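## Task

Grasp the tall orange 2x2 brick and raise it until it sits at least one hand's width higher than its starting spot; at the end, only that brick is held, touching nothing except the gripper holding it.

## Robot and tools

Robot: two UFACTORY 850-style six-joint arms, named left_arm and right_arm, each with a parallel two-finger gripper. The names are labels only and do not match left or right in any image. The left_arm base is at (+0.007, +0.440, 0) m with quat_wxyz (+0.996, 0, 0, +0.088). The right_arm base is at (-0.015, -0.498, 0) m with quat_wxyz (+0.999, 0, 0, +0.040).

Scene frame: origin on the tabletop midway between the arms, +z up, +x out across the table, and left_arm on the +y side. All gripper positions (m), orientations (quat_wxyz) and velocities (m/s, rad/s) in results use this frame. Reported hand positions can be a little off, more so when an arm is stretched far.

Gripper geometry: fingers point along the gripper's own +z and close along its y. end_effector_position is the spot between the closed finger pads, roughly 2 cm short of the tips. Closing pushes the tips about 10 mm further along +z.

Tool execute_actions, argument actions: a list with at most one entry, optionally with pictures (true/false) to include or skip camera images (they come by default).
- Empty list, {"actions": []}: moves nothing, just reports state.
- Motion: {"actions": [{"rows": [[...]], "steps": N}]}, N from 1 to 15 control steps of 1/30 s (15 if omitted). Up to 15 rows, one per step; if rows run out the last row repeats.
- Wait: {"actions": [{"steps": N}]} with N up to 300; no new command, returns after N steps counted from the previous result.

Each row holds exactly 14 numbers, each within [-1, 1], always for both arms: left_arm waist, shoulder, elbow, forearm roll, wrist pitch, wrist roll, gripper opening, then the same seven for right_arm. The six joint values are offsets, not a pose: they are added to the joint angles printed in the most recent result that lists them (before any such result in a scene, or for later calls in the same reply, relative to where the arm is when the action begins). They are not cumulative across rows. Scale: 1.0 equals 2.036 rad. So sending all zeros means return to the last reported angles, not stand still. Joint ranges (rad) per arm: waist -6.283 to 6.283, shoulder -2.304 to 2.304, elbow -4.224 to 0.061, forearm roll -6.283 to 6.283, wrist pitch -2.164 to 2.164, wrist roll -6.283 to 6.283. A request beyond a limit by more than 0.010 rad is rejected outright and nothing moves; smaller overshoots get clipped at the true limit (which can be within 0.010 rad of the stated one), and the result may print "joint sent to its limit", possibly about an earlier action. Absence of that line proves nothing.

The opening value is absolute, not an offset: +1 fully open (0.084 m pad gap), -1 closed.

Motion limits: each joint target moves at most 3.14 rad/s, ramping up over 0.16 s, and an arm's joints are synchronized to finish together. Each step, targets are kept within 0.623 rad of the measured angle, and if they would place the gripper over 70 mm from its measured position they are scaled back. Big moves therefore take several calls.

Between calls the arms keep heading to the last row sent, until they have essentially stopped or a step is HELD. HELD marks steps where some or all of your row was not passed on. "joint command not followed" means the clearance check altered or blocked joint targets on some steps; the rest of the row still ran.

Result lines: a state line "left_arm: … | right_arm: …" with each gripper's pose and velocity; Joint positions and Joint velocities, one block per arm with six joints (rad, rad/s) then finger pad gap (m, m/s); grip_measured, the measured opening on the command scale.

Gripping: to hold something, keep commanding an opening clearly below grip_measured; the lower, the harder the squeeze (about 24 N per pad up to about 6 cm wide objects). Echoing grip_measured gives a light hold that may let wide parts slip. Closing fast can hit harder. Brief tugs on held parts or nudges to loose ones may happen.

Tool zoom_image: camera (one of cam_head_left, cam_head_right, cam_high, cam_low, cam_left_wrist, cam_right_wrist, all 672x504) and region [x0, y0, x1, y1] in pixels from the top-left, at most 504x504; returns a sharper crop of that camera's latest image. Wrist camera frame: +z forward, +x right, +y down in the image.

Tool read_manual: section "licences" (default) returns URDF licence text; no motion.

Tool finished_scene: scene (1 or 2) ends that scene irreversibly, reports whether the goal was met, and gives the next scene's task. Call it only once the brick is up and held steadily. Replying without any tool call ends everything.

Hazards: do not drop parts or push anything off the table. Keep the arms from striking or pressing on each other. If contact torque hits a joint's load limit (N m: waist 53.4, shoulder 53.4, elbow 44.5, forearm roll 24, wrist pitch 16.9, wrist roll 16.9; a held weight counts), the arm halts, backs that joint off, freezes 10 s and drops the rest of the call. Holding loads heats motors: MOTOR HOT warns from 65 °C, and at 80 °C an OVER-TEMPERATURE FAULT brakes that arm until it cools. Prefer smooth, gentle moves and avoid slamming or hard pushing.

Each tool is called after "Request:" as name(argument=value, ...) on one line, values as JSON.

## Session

Request:
execute_actions(actions=[])

Scene clock: 0.00 s of 3808.00 s.
left_arm: end_effector_position=(+0.0913, +0.5595, +0.1716) grip_measured=+1.00 end_effector_quat_wxyz=(+0.182, -0.205, +0.908, -0.318) end_effector_velocity=(-0.000, +0.000, +0.000) end_effector_angular_velocity=(+0.001, +0.001, +0.002) | right_arm: end_effector_position=(+0.5240, +0.1160, +0.1659) grip_measured=-0.24 end_effector_quat_wxyz=(+0.049, +0.011, +0.998, -0.043) end_effector_velocity=(-0.001, -0.001, -0.001) end_effector_angular_velocity=(-0.002, +0.002, -0.000)
Joint positions: left_arm=[ 1.511 -0.097 -0.233 -0.552 -0.863 -1.378  0.084] | right_arm=[ 0.808 -1.269 -2.341 -0.148 -1.083 -2.16   0.033]
Joint velocities: left_arm=[ 0.001  0.001 -0.     0.    -0.    -0.001 -0.   ] | right_arm=[ 0.    -0.001  0.     0.    -0.002 -0.    -0.   ]
Motor temperatures (°C, as the motors report them): left_arm=[21 19 21 24 27 24] | right_arm=[17 21 24 21 23 23]

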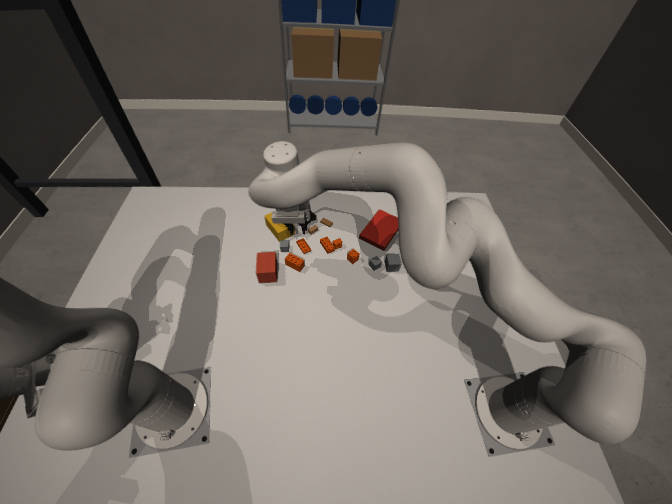

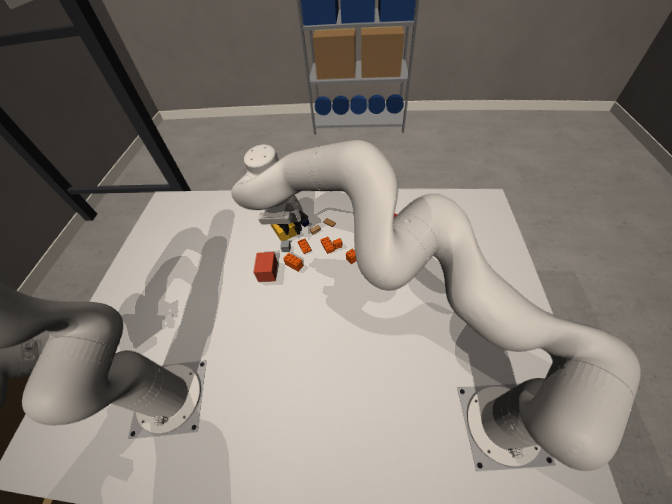

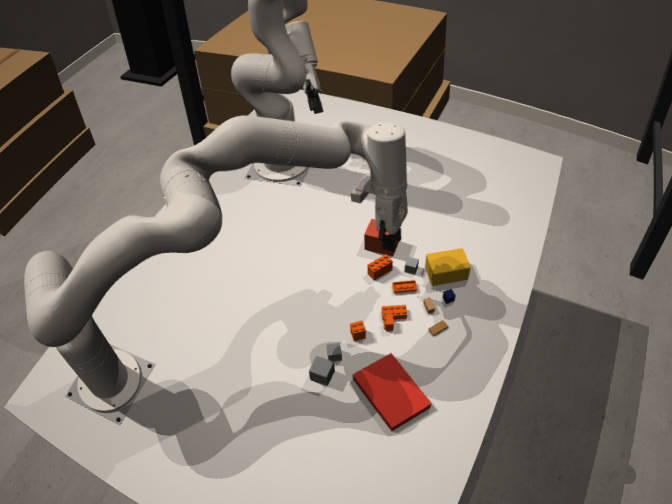

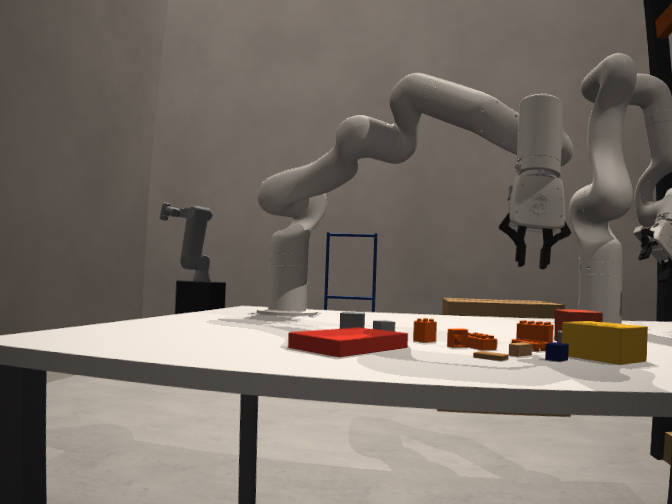

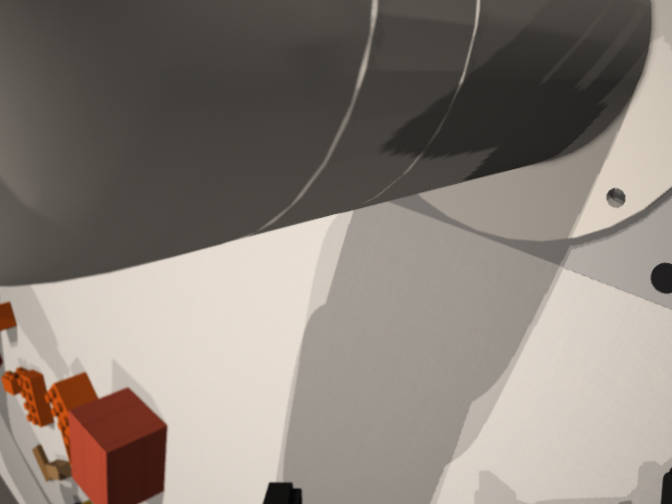

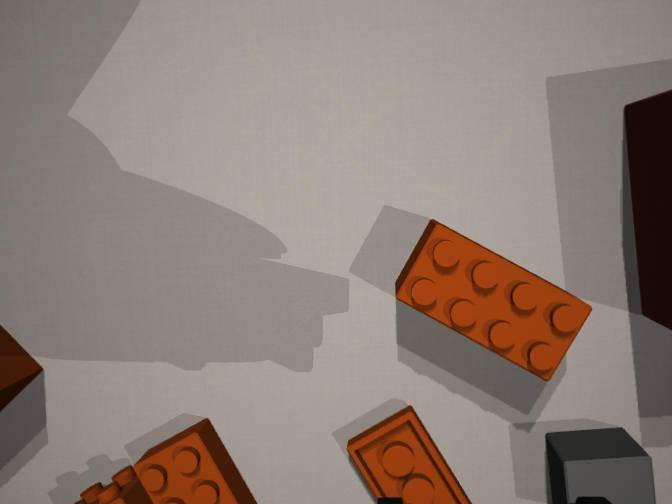

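Request:
zoom_image(camera="cam_head_left", region=[310, 220, 410, 290])

Request:
zoom_image(camera="cam_high", region=[300, 290, 420, 400])

Request:
zoom_image(camera="cam_low", region=[330, 295, 520, 375])

Request:
zoom_image(camera="cam_right_wrist", region=[0, 300, 280, 504])

Region (310, 220, 410, 290) of cam_head_left's 672x504 image, scaled by 5.040, with more detail than that image has; it fills the top 353 rows of this view, and the rest is white.

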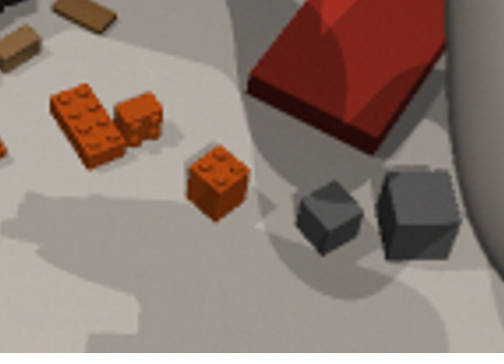

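Region (300, 290, 420, 400) of cam_high's 672x504 image, scaled by 4.200, with more detail than that image has; it fills the top 462 rows of this view, and the rest is white.

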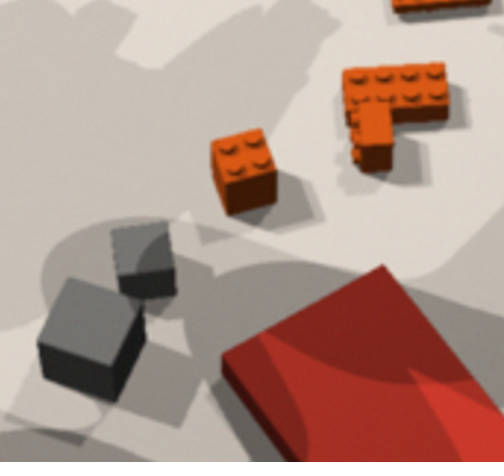

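Region (330, 295, 520, 375) of cam_low's 672x504 image, scaled by 2.653, with more detail than that image has; it fills the top 212 rows of this view, and the rest is white.

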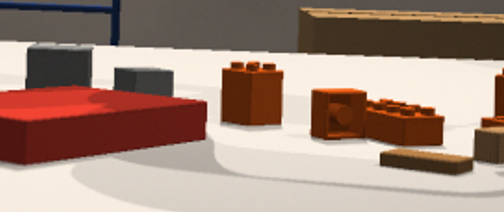

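Region (0, 300, 280, 504) of cam_right_wrist's 672x504 image, scaled by 1.800, with more detail than that image has; it fills the top 367 rows of this view, and the rest is white.

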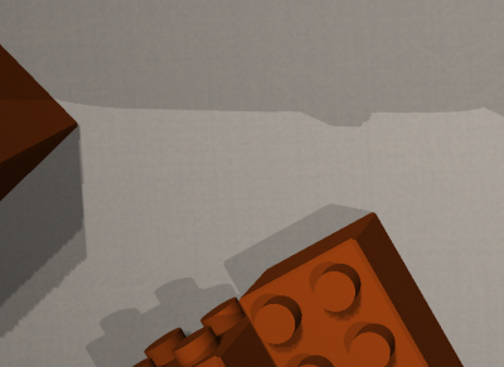

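Request:
zoom_image(camera="cam_right_wrist", region=[370, 200, 620, 400])

Request:
zoom_image(camera="cam_head_left", region=[275, 230, 365, 280])

Region (370, 200, 620, 400) of cam_right_wrist's 672x504 image, scaled by 2.016, with more detail than that image has; it fills the top 403 rows of this view, and the rest is white.

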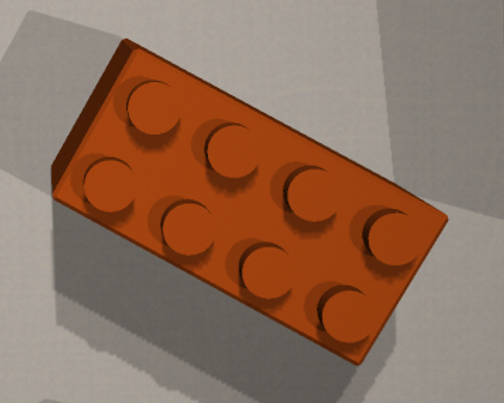

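Region (275, 230, 365, 280) of cam_head_left's 672x504 image, scaled by 5.600, with more detail than that image has.

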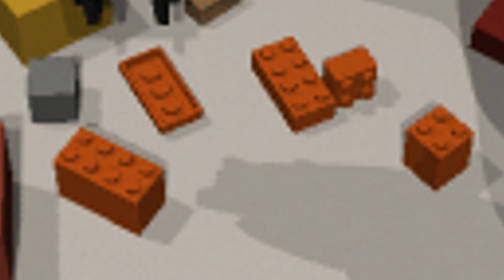

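Request:
execute_actions(actions=[{"rows": [
[0,0,0,0,0,0,1, -0.0034,0.0055,0.0121,0.0022,0.0068,-0.0164,-0.15],
[0,0,0,0,0,0,1, -0.0102,0.0165,0.0363,0.0065,0.0203,-0.0491,-0.05],
[0,0,0,0,0,0,1, -0.0205,0.033,0.0726,0.0131,0.0406,-0.0981,0.05],
[0,0,0,0,0,0,1, -0.0319,0.0513,0.113,0.0204,0.0632,-0.1527,0.15],
[0,0,0,0,0,0,1, -0.0444,0.0715,0.1574,0.0284,0.088,-0.2126,0.25],
[0,0,0,0,0,0,1, -0.0569,0.0917,0.2018,0.0364,0.1128,-0.2726,0.35],
[0,0,0,0,0,0,1, -0.0694,0.1118,0.2461,0.0443,0.1376,-0.3326,0.45],
[0,0,0,0,0,0,1, -0.0819,0.132,0.2905,0.0523,0.1624,-0.3925,0.55],
[0,0,0,0,0,0,1, -0.0933,0.1503,0.3309,0.0596,0.185,-0.4471,0.65],
[0,0,0,0,0,0,1, -0.1024,0.165,0.3632,0.0654,0.203,-0.4907,0.75],
[0,0,0,0,0,0,1, -0.1092,0.176,0.3874,0.0698,0.2166,-0.5234,0.85],
[0,0,0,0,0,0,1, -0.1138,0.1833,0.4035,0.0727,0.2256,-0.5452,0.95],
[0,0,0,0,0,0,1, -0.1138,0.1833,0.4035,0.0727,0.2256,-0.5452,1],
[0,0,0,0,0,0,1, -0.1138,0.1833,0.4035,0.0727,0.2256,-0.5452,1],
[0,0,0,0,0,0,1, -0.1138,0.1194,0.3911,0.0727,0.2772,-0.5452,1]
], "steps": 15}], pictures=false)

Request:
execute_actions(actions=[{"steps": 27}])

Scene clock: 120.50 s of 3808.00 s.
left_arm: end_effector_position=(+0.0913, +0.5595, +0.1716) grip_measured=+1.00 end_effector_quat_wxyz=(+0.182, -0.205, +0.908, -0.318) end_effector_velocity=(-0.000, +0.000, -0.000) end_effector_angular_velocity=(+0.001, +0.001, -0.002) | right_arm: end_effector_position=(+0.5381, -0.0049, +0.1257) grip_measured=+0.97 end_effector_quat_wxyz=(+0.008, -0.242, +0.970, -0.017) end_effector_velocity=(-0.035, -0.333, -0.097) end_effector_angular_velocity=(+0.124, +0.159, +1.276)
Joint positions: left_arm=[ 1.511 -0.097 -0.233 -0.552 -0.863 -1.378  0.084] | right_arm=[ 0.66  -1.031 -1.817 -0.053 -0.791 -2.853  0.083]
Joint velocities: left_arm=[-0.001 -0.    -0.     0.     0.001  0.001  0.   ] | right_arm=[-0.363  0.579  1.288  0.233  0.744 -1.777  0.023]
Motor temperatures (°C, as the motors report them): left_arm=[21 19 21 24 28 24] | right_arm=[17 23 26 21 23 23]
Steps of this call (steps 1 to 90: nothing new was sent; then 117.00 s passed at rest; steps 91 to 105: all 15 steps of this action). Readings (joint positions):
91: left_arm=[1.511 -0.097 -0.233 -0.552 -0.863 -1.378] | right_arm=[0.808 -1.269 -2.341 -0.148 -1.083 -2.161]
92: left_arm=[1.511 -0.097 -0.233 -0.552 -0.863 -1.378] | right_arm=[0.808 -1.267 -2.338 -0.147 -1.081 -2.166]
94: left_arm=[1.511 -0.097 -0.233 -0.552 -0.863 -1.378] | right_arm=[0.800 -1.254 -2.309 -0.142 -1.065 -2.205]
98: left_arm=[1.511 -0.097 -0.233 -0.552 -0.863 -1.378] | right_arm=[0.754 -1.181 -2.149 -0.113 -0.975 -2.421]
105: the state above

Scene clock: 121.40 s of 3808.00 s.
left_arm: end_effector_position=(+0.0913, +0.5595, +0.1716) grip_measured=+1.00 end_effector_quat_wxyz=(+0.182, -0.205, +0.908, -0.318) end_effector_velocity=(-0.000, +0.000, +0.000) end_effector_angular_velocity=(+0.001, +0.000, -0.000) | right_arm: end_effector_position=(+0.5193, -0.0854, +0.0266) grip_measured=+1.00 end_effector_quat_wxyz=(+0.000, -0.383, +0.924, +0.000) end_effector_velocity=(-0.000, -0.000, -0.001) end_effector_angular_velocity=(+0.000, +0.000, +0.000)
Joint positions: left_arm=[ 1.511 -0.097 -0.233 -0.552 -0.863 -1.378  0.084] | right_arm=[ 0.577 -1.026 -1.545  0.    -0.519 -3.27   0.084]
Joint velocities: left_arm=[-0.  0. -0.  0.  0.  0.  0.] | right_arm=[-0.    -0.001  0.001  0.001  0.001 -0.001 -0.   ]
Motor temperatures (°C, as the motors report them): left_arm=[21 19 21 24 28 24] | right_arm=[17 23 26 21 23 23]
Steps of this call (steps 1 to 27: the robot went on to your last target). Readings (joint positions):
1: left_arm=[1.511 -0.097 -0.233 -0.552 -0.863 -1.378] | right_arm=[0.648 -1.014 -1.778 -0.046 -0.764 -2.910]
2: left_arm=[1.511 -0.097 -0.233 -0.552 -0.863 -1.378] | right_arm=[0.638 -1.005 -1.746 -0.040 -0.735 -2.959]
4: left_arm=[1.511 -0.097 -0.233 -0.552 -0.863 -1.378] | right_arm=[0.622 -1.012 -1.694 -0.029 -0.678 -3.040]
8: left_arm=[1.511 -0.097 -0.233 -0.552 -0.863 -1.378] | right_arm=[0.593 -1.023 -1.597 -0.010 -0.576 -3.188]
27: the state above

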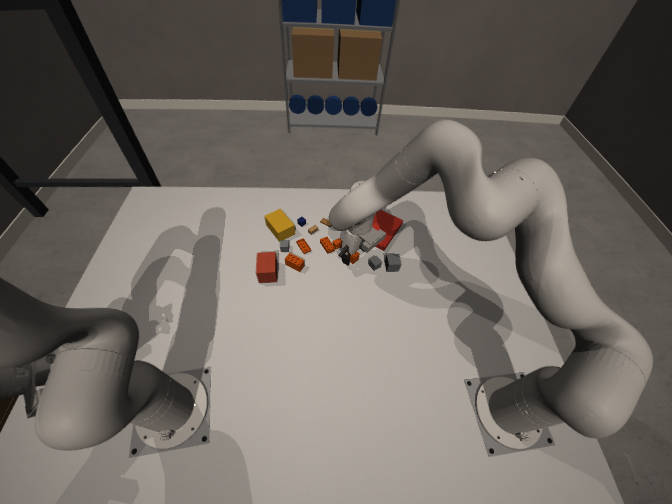

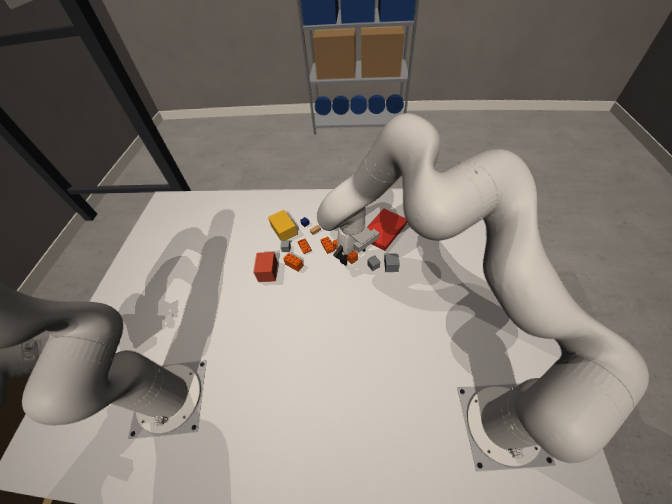

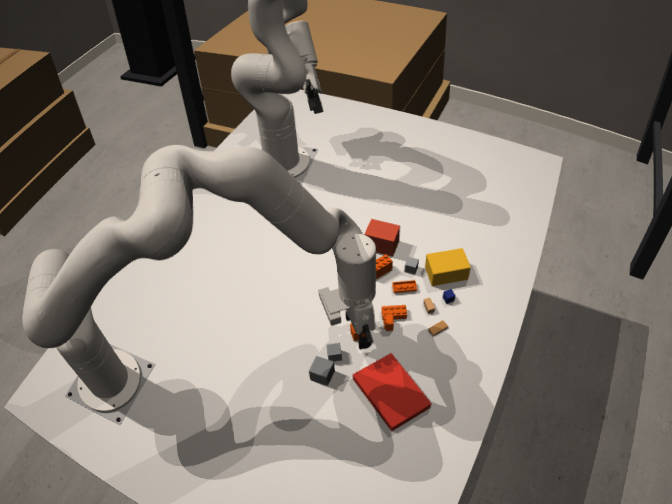

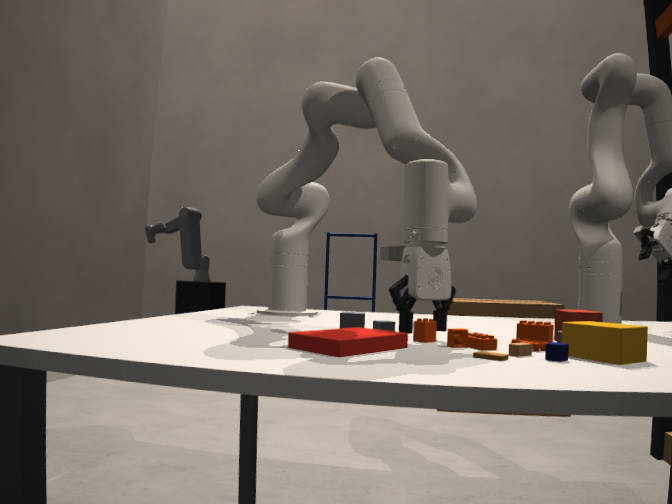

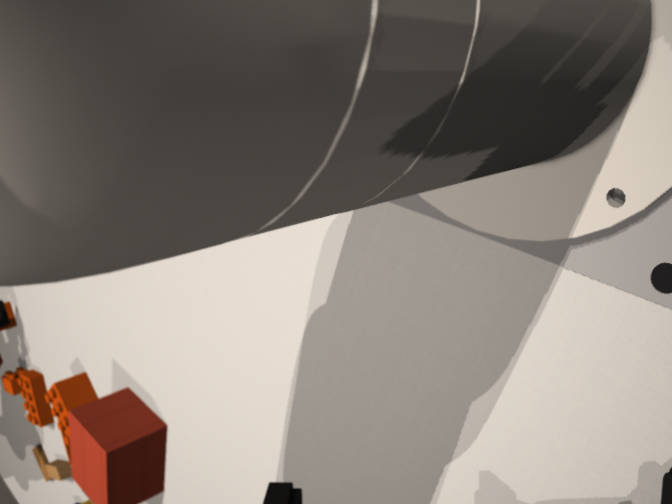

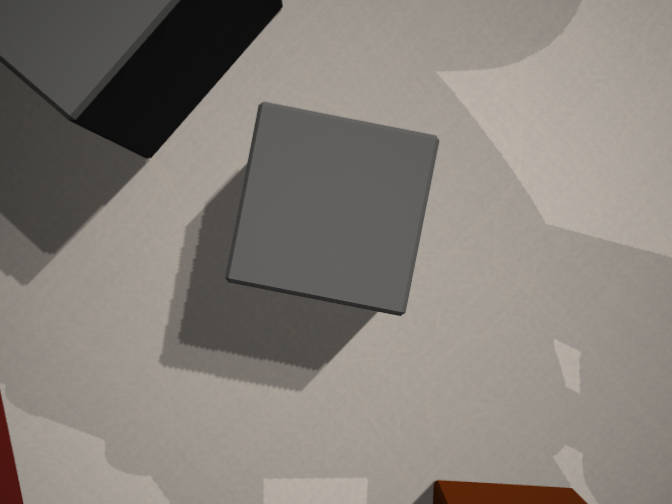

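Request:
zoom_image(camera="cam_right_wrist", region=[400, 444, 620, 504])

Request:
zoom_image(camera="cam_low", region=[370, 260, 480, 360])

Region (400, 444, 620, 504) of cam_right_wrist's 672x504 image, scaled by 2.291, with more detail than that image has; it fills the top 137 rows of this view, and the rest is white.

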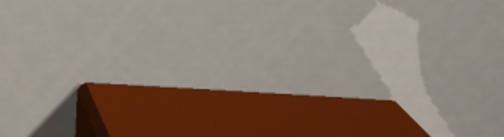

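Region (370, 260, 480, 360) of cam_low's 672x504 image, scaled by 4.582, with more detail than that image has; it fills the top 458 rows of this view, and the rest is white.

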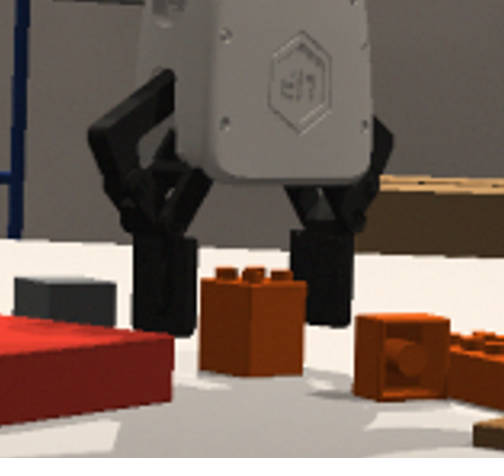

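Request:
execute_actions(actions=[{"rows": [
[0,0,0,0,0,0,1, 0.0006,-0.0004,-0.0004,0,0,0.005,0.88],
[0,0,0,0,0,0,1, 0.0016,-0.001,-0.0009,0,0.0001,0.013,0.74],
[0,0,0,0,0,0,1, 0.0027,-0.0018,-0.0016,0,0.0002,0.022,0.6],
[0,0,0,0,0,0,1, 0.0036,-0.0023,-0.0021,0,0.0003,0.029,0.46],
[0,0,0,0,0,0,1, 0.004,-0.0026,-0.0023,0,0.0003,0.0324,0.32],
[0,0,0,0,0,0,1, 0.004,-0.0026,-0.0023,0,0.0003,0.0324,0.18],
[0,0,0,0,0,0,1, 0.004,-0.0026,-0.0023,0,0.0003,0.0324,0.06],
[0,0,0,0,0,0,1, 0.004,-0.0026,-0.0023,0,0.0003,0.0324,-0.05],
[0,0,0,0,0,0,1, 0.004,-0.0026,-0.0023,0,0.0003,0.0324,-0.14],
[0,0,0,0,0,0,1, 0.004,-0.0026,-0.0023,0,0.0003,0.0324,-0.21],
[0,0,0,0,0,0,1, 0.004,-0.0026,-0.0023,0,0.0003,0.0324,-0.27],
[0,0,0,0,0,0,1, 0.004,-0.0026,-0.0023,0,0.0003,0.0324,-0.33],
[0,0,0,0,0,0,1, 0.004,-0.0026,-0.0023,0,0.0003,0.0324,-0.42],
[0,0,0,0,0,0,1, 0.004,-0.0026,-0.0023,0,0.0003,0.0324,-0.55],
[0,0,0,0,0,0,1, 0.004,-0.0026,-0.0023,0,0.0003,0.0324,-0.7]
], "steps": 15}], pictures=false)

Request:
execute_actions(actions=[{"rows": [
[0,0,0,0,0,0,1, 0,0,0,0,0,0,-0.85],
[0,0,0,0,0,0,1, 0,0,0,0,0,0,-1],
[0,0,0,0,0,0,1, 0,0,0,0,0,0,-1],
[0,0,0,0,0,0,1, 0,0,0,0,0,0,-1],
[0,0,0,0,0,0,1, 0,0.0025,0.0002,0,-0.0023,0,-1],
[0,0,0,0,0,0,1, 0,0.0094,0.0009,0,-0.0085,0,-1],
[0,0,0,0,0,0,1, 0,0.0196,0.0019,0,-0.0178,0,-1],
[0,0,0,0,0,0,1, 0,0.0323,0.0031,0,-0.0292,0,-1],
[0,0,0,0,0,0,1, 0,0.0465,0.0044,0,-0.042,0,-1],
[0,0,0,0,0,0,1, 0,0.0611,0.0058,0,-0.0553,0,-1],
[0,0,0,0,0,0,1, 0,0.0753,0.0071,0,-0.0681,0,-1],
[0,0,0,0,0,0,1, 0,0.088,0.0083,0,-0.0795,0,-1],
[0,0,0,0,0,0,1, 0,0.0982,0.0093,0,-0.0888,0,-1],
[0,0,0,0,0,0,1, 0,0.1051,0.01,0,-0.095,0,-1],
[0,0,0,0,0,0,1, 0,0.1076,0.0102,0,-0.0973,0,-1]
], "steps": 15}], pictures=false)

Request:
execute_actions(actions=[{"steps": 15}])

Scene clock: 205.07 s of 3808.00 s.
left_arm: end_effector_position=(+0.0913, +0.5595, +0.1716) grip_measured=+1.00 end_effector_quat_wxyz=(+0.182, -0.205, +0.908, -0.318) end_effector_velocity=(+0.000, -0.000, -0.000) end_effector_angular_velocity=(-0.000, -0.001, +0.000) | right_arm: end_effector_position=(+0.5166, -0.0806, +0.0246) grip_measured=-0.29 end_effector_quat_wxyz=(+0.000, -0.356, +0.934, +0.000) end_effector_velocity=(+0.001, +0.001, +0.001) end_effector_angular_velocity=(+0.002, -0.002, -0.004)
Joint positions: left_arm=[ 1.511 -0.097 -0.233 -0.552 -0.863 -1.378  0.084] | right_arm=[ 0.585 -1.031 -1.55   0.    -0.518 -3.205  0.032]
Joint velocities: left_arm=[ 0.001 -0.     0.    -0.    -0.     0.001  0.   ] | right_arm=[ 0.     0.    -0.001  0.001  0.002  0.004  0.   ]
Motor temperatures (°C, as the motors report them): left_arm=[21 19 21 24 28 24] | right_arm=[17 23 25 21 23 23]
Steps of this call (steps 1 to 15: the robot went on to your last target; steps 16 to 90: nothing new was sent; then 80.17 s passed at rest; steps 91 to 105: all 15 steps of this action). Readings (joint positions):
91: left_arm=[1.511 -0.097 -0.233 -0.552 -0.863 -1.378] | right_arm=[0.577 -1.026 -1.545 0.000 -0.519 -3.270]
92: left_arm=[1.511 -0.097 -0.233 -0.552 -0.863 -1.378] | right_arm=[0.577 -1.026 -1.545 0.000 -0.519 -3.268]
94: left_arm=[1.511 -0.097 -0.233 -0.552 -0.863 -1.378] | right_arm=[0.578 -1.027 -1.546 0.000 -0.519 -3.255]
98: left_arm=[1.511 -0.097 -0.233 -0.552 -0.863 -1.378] | right_arm=[0.584 -1.030 -1.549 0.000 -0.519 -3.216]
105: the state above

Scene clock: 205.57 s of 3808.00 s.
left_arm: end_effector_position=(+0.0913, +0.5595, +0.1716) grip_measured=+1.00 end_effector_quat_wxyz=(+0.182, -0.205, +0.908, -0.318) end_effector_velocity=(-0.000, +0.000, -0.000) end_effector_angular_velocity=(-0.000, +0.001, +0.002) | right_arm: end_effector_position=(+0.5199, -0.0780, +0.1204) grip_measured=-0.29 end_effector_quat_wxyz=(+0.002, -0.356, +0.934, +0.001) end_effector_velocity=(-0.011, -0.009, +0.431) end_effector_angular_velocity=(+0.004, -0.006, +0.001)
Joint positions: left_arm=[ 1.511 -0.097 -0.233 -0.552 -0.863 -1.378  0.084] | right_arm=[ 0.585 -0.883 -1.537  0.    -0.651 -3.205  0.032]
Joint velocities: left_arm=[ 0.002 -0.    -0.     0.     0.    -0.001  0.   ] | right_arm=[ 0.     0.669  0.063 -0.    -0.599 -0.001 -0.   ]
Motor temperatures (°C, as the motors report them): left_arm=[21 19 21 24 28 24] | right_arm=[17 23 25 21 23 23]
Steps of this call (steps 1 to 15: all 15 steps of this action). Readings (joint positions):
1: left_arm=[1.511 -0.097 -0.233 -0.552 -0.863 -1.378] | right_arm=[0.585 -1.031 -1.550 0.000 -0.518 -3.204]
2: left_arm=[1.511 -0.097 -0.233 -0.552 -0.863 -1.378] | right_arm=[0.585 -1.031 -1.550 0.000 -0.518 -3.204]
4: left_arm=[1.511 -0.097 -0.233 -0.552 -0.863 -1.378] | right_arm=[0.585 -1.031 -1.550 0.000 -0.518 -3.205]
8: left_arm=[1.511 -0.097 -0.233 -0.552 -0.863 -1.378] | right_arm=[0.585 -1.020 -1.548 0.000 -0.529 -3.205]
15: the state above

Scene clock: 206.07 s of 3808.00 s.
left_arm: end_effector_position=(+0.0913, +0.5595, +0.1716) grip_measured=+1.00 end_effector_quat_wxyz=(+0.182, -0.205, +0.908, -0.318) end_effector_velocity=(-0.000, +0.000, +0.000) end_effector_angular_velocity=(-0.000, +0.001, +0.004) | right_arm: end_effector_position=(+0.5164, -0.0807, +0.1651) grip_measured=-0.29 end_effector_quat_wxyz=(+0.000, -0.356, +0.934, +0.000) end_effector_velocity=(+0.001, +0.001, +0.004) end_effector_angular_velocity=(+0.004, -0.005, +0.000)
Joint positions: left_arm=[ 1.511 -0.097 -0.233 -0.552 -0.863 -1.378  0.084] | right_arm=[ 0.585 -0.812 -1.529  0.    -0.716 -3.205  0.032]
Joint velocities: left_arm=[ 0.001  0.001 -0.    -0.    -0.001 -0.003  0.   ] | right_arm=[ 0.     0.005 -0.001 -0.     0.    -0.    -0.   ]
Motor temperatures (°C, as the motors report them): left_arm=[21 19 21 24 28 24] | right_arm=[17 23 25 21 23 23]
Steps of this call (steps 1 to 15: the robot went on to your last target). Readings (joint positions):
1: left_arm=[1.511 -0.097 -0.233 -0.552 -0.863 -1.378] | right_arm=[0.585 -0.861 -1.535 0.000 -0.670 -3.205]
2: left_arm=[1.511 -0.097 -0.233 -0.552 -0.863 -1.378] | right_arm=[0.585 -0.843 -1.534 0.000 -0.686 -3.205]
4: left_arm=[1.511 -0.097 -0.233 -0.552 -0.863 -1.378] | right_arm=[0.585 -0.822 -1.533 0.000 -0.705 -3.205]
8: left_arm=[1.511 -0.097 -0.233 -0.552 -0.863 -1.378] | right_arm=[0.585 -0.814 -1.529 0.000 -0.715 -3.205]
15: the state above

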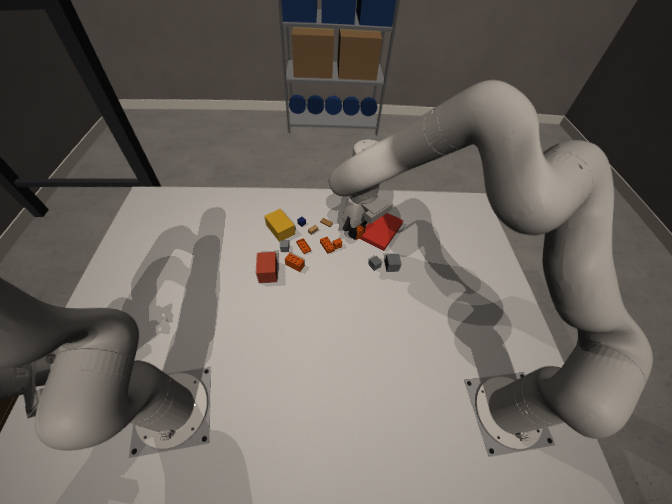

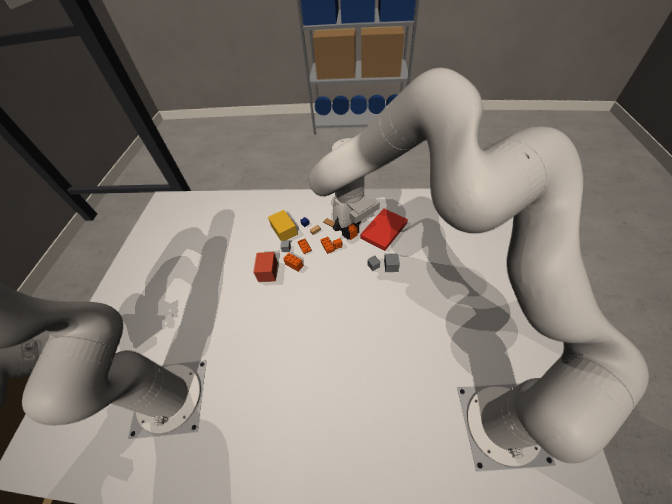

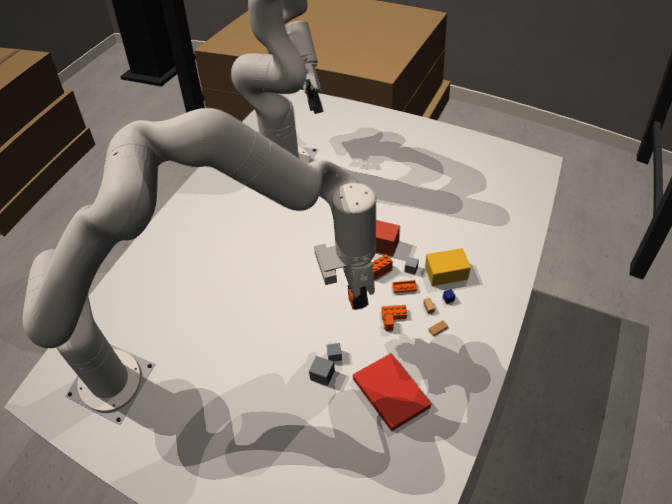

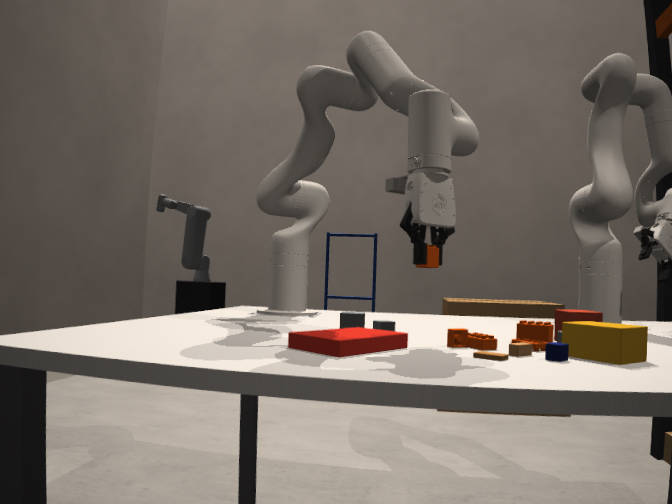

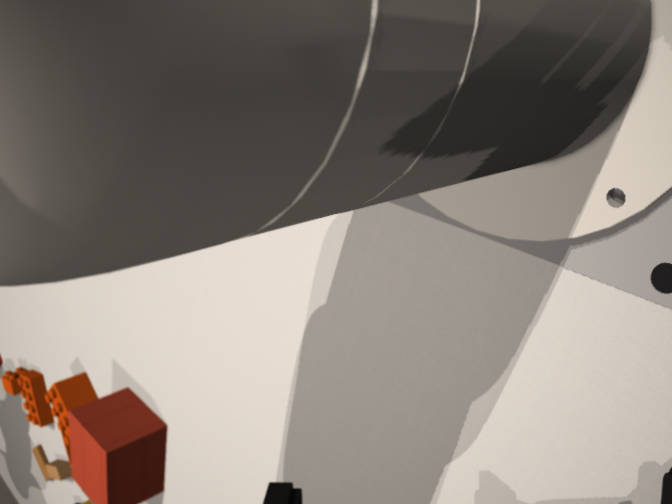

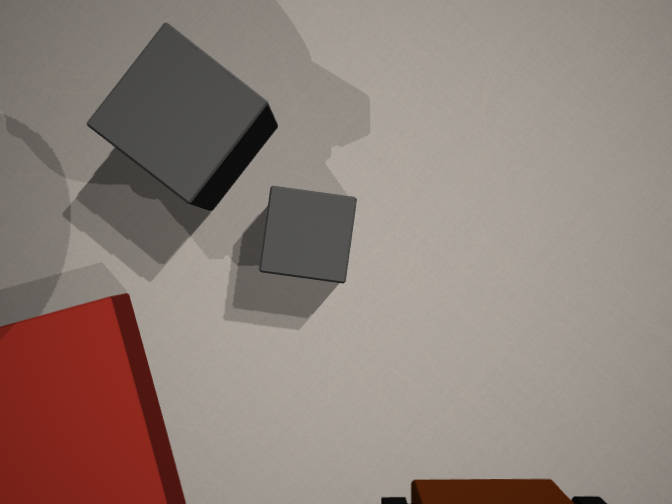

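Request:
finished_scene(scene=2)

The scene is finished: the task was done.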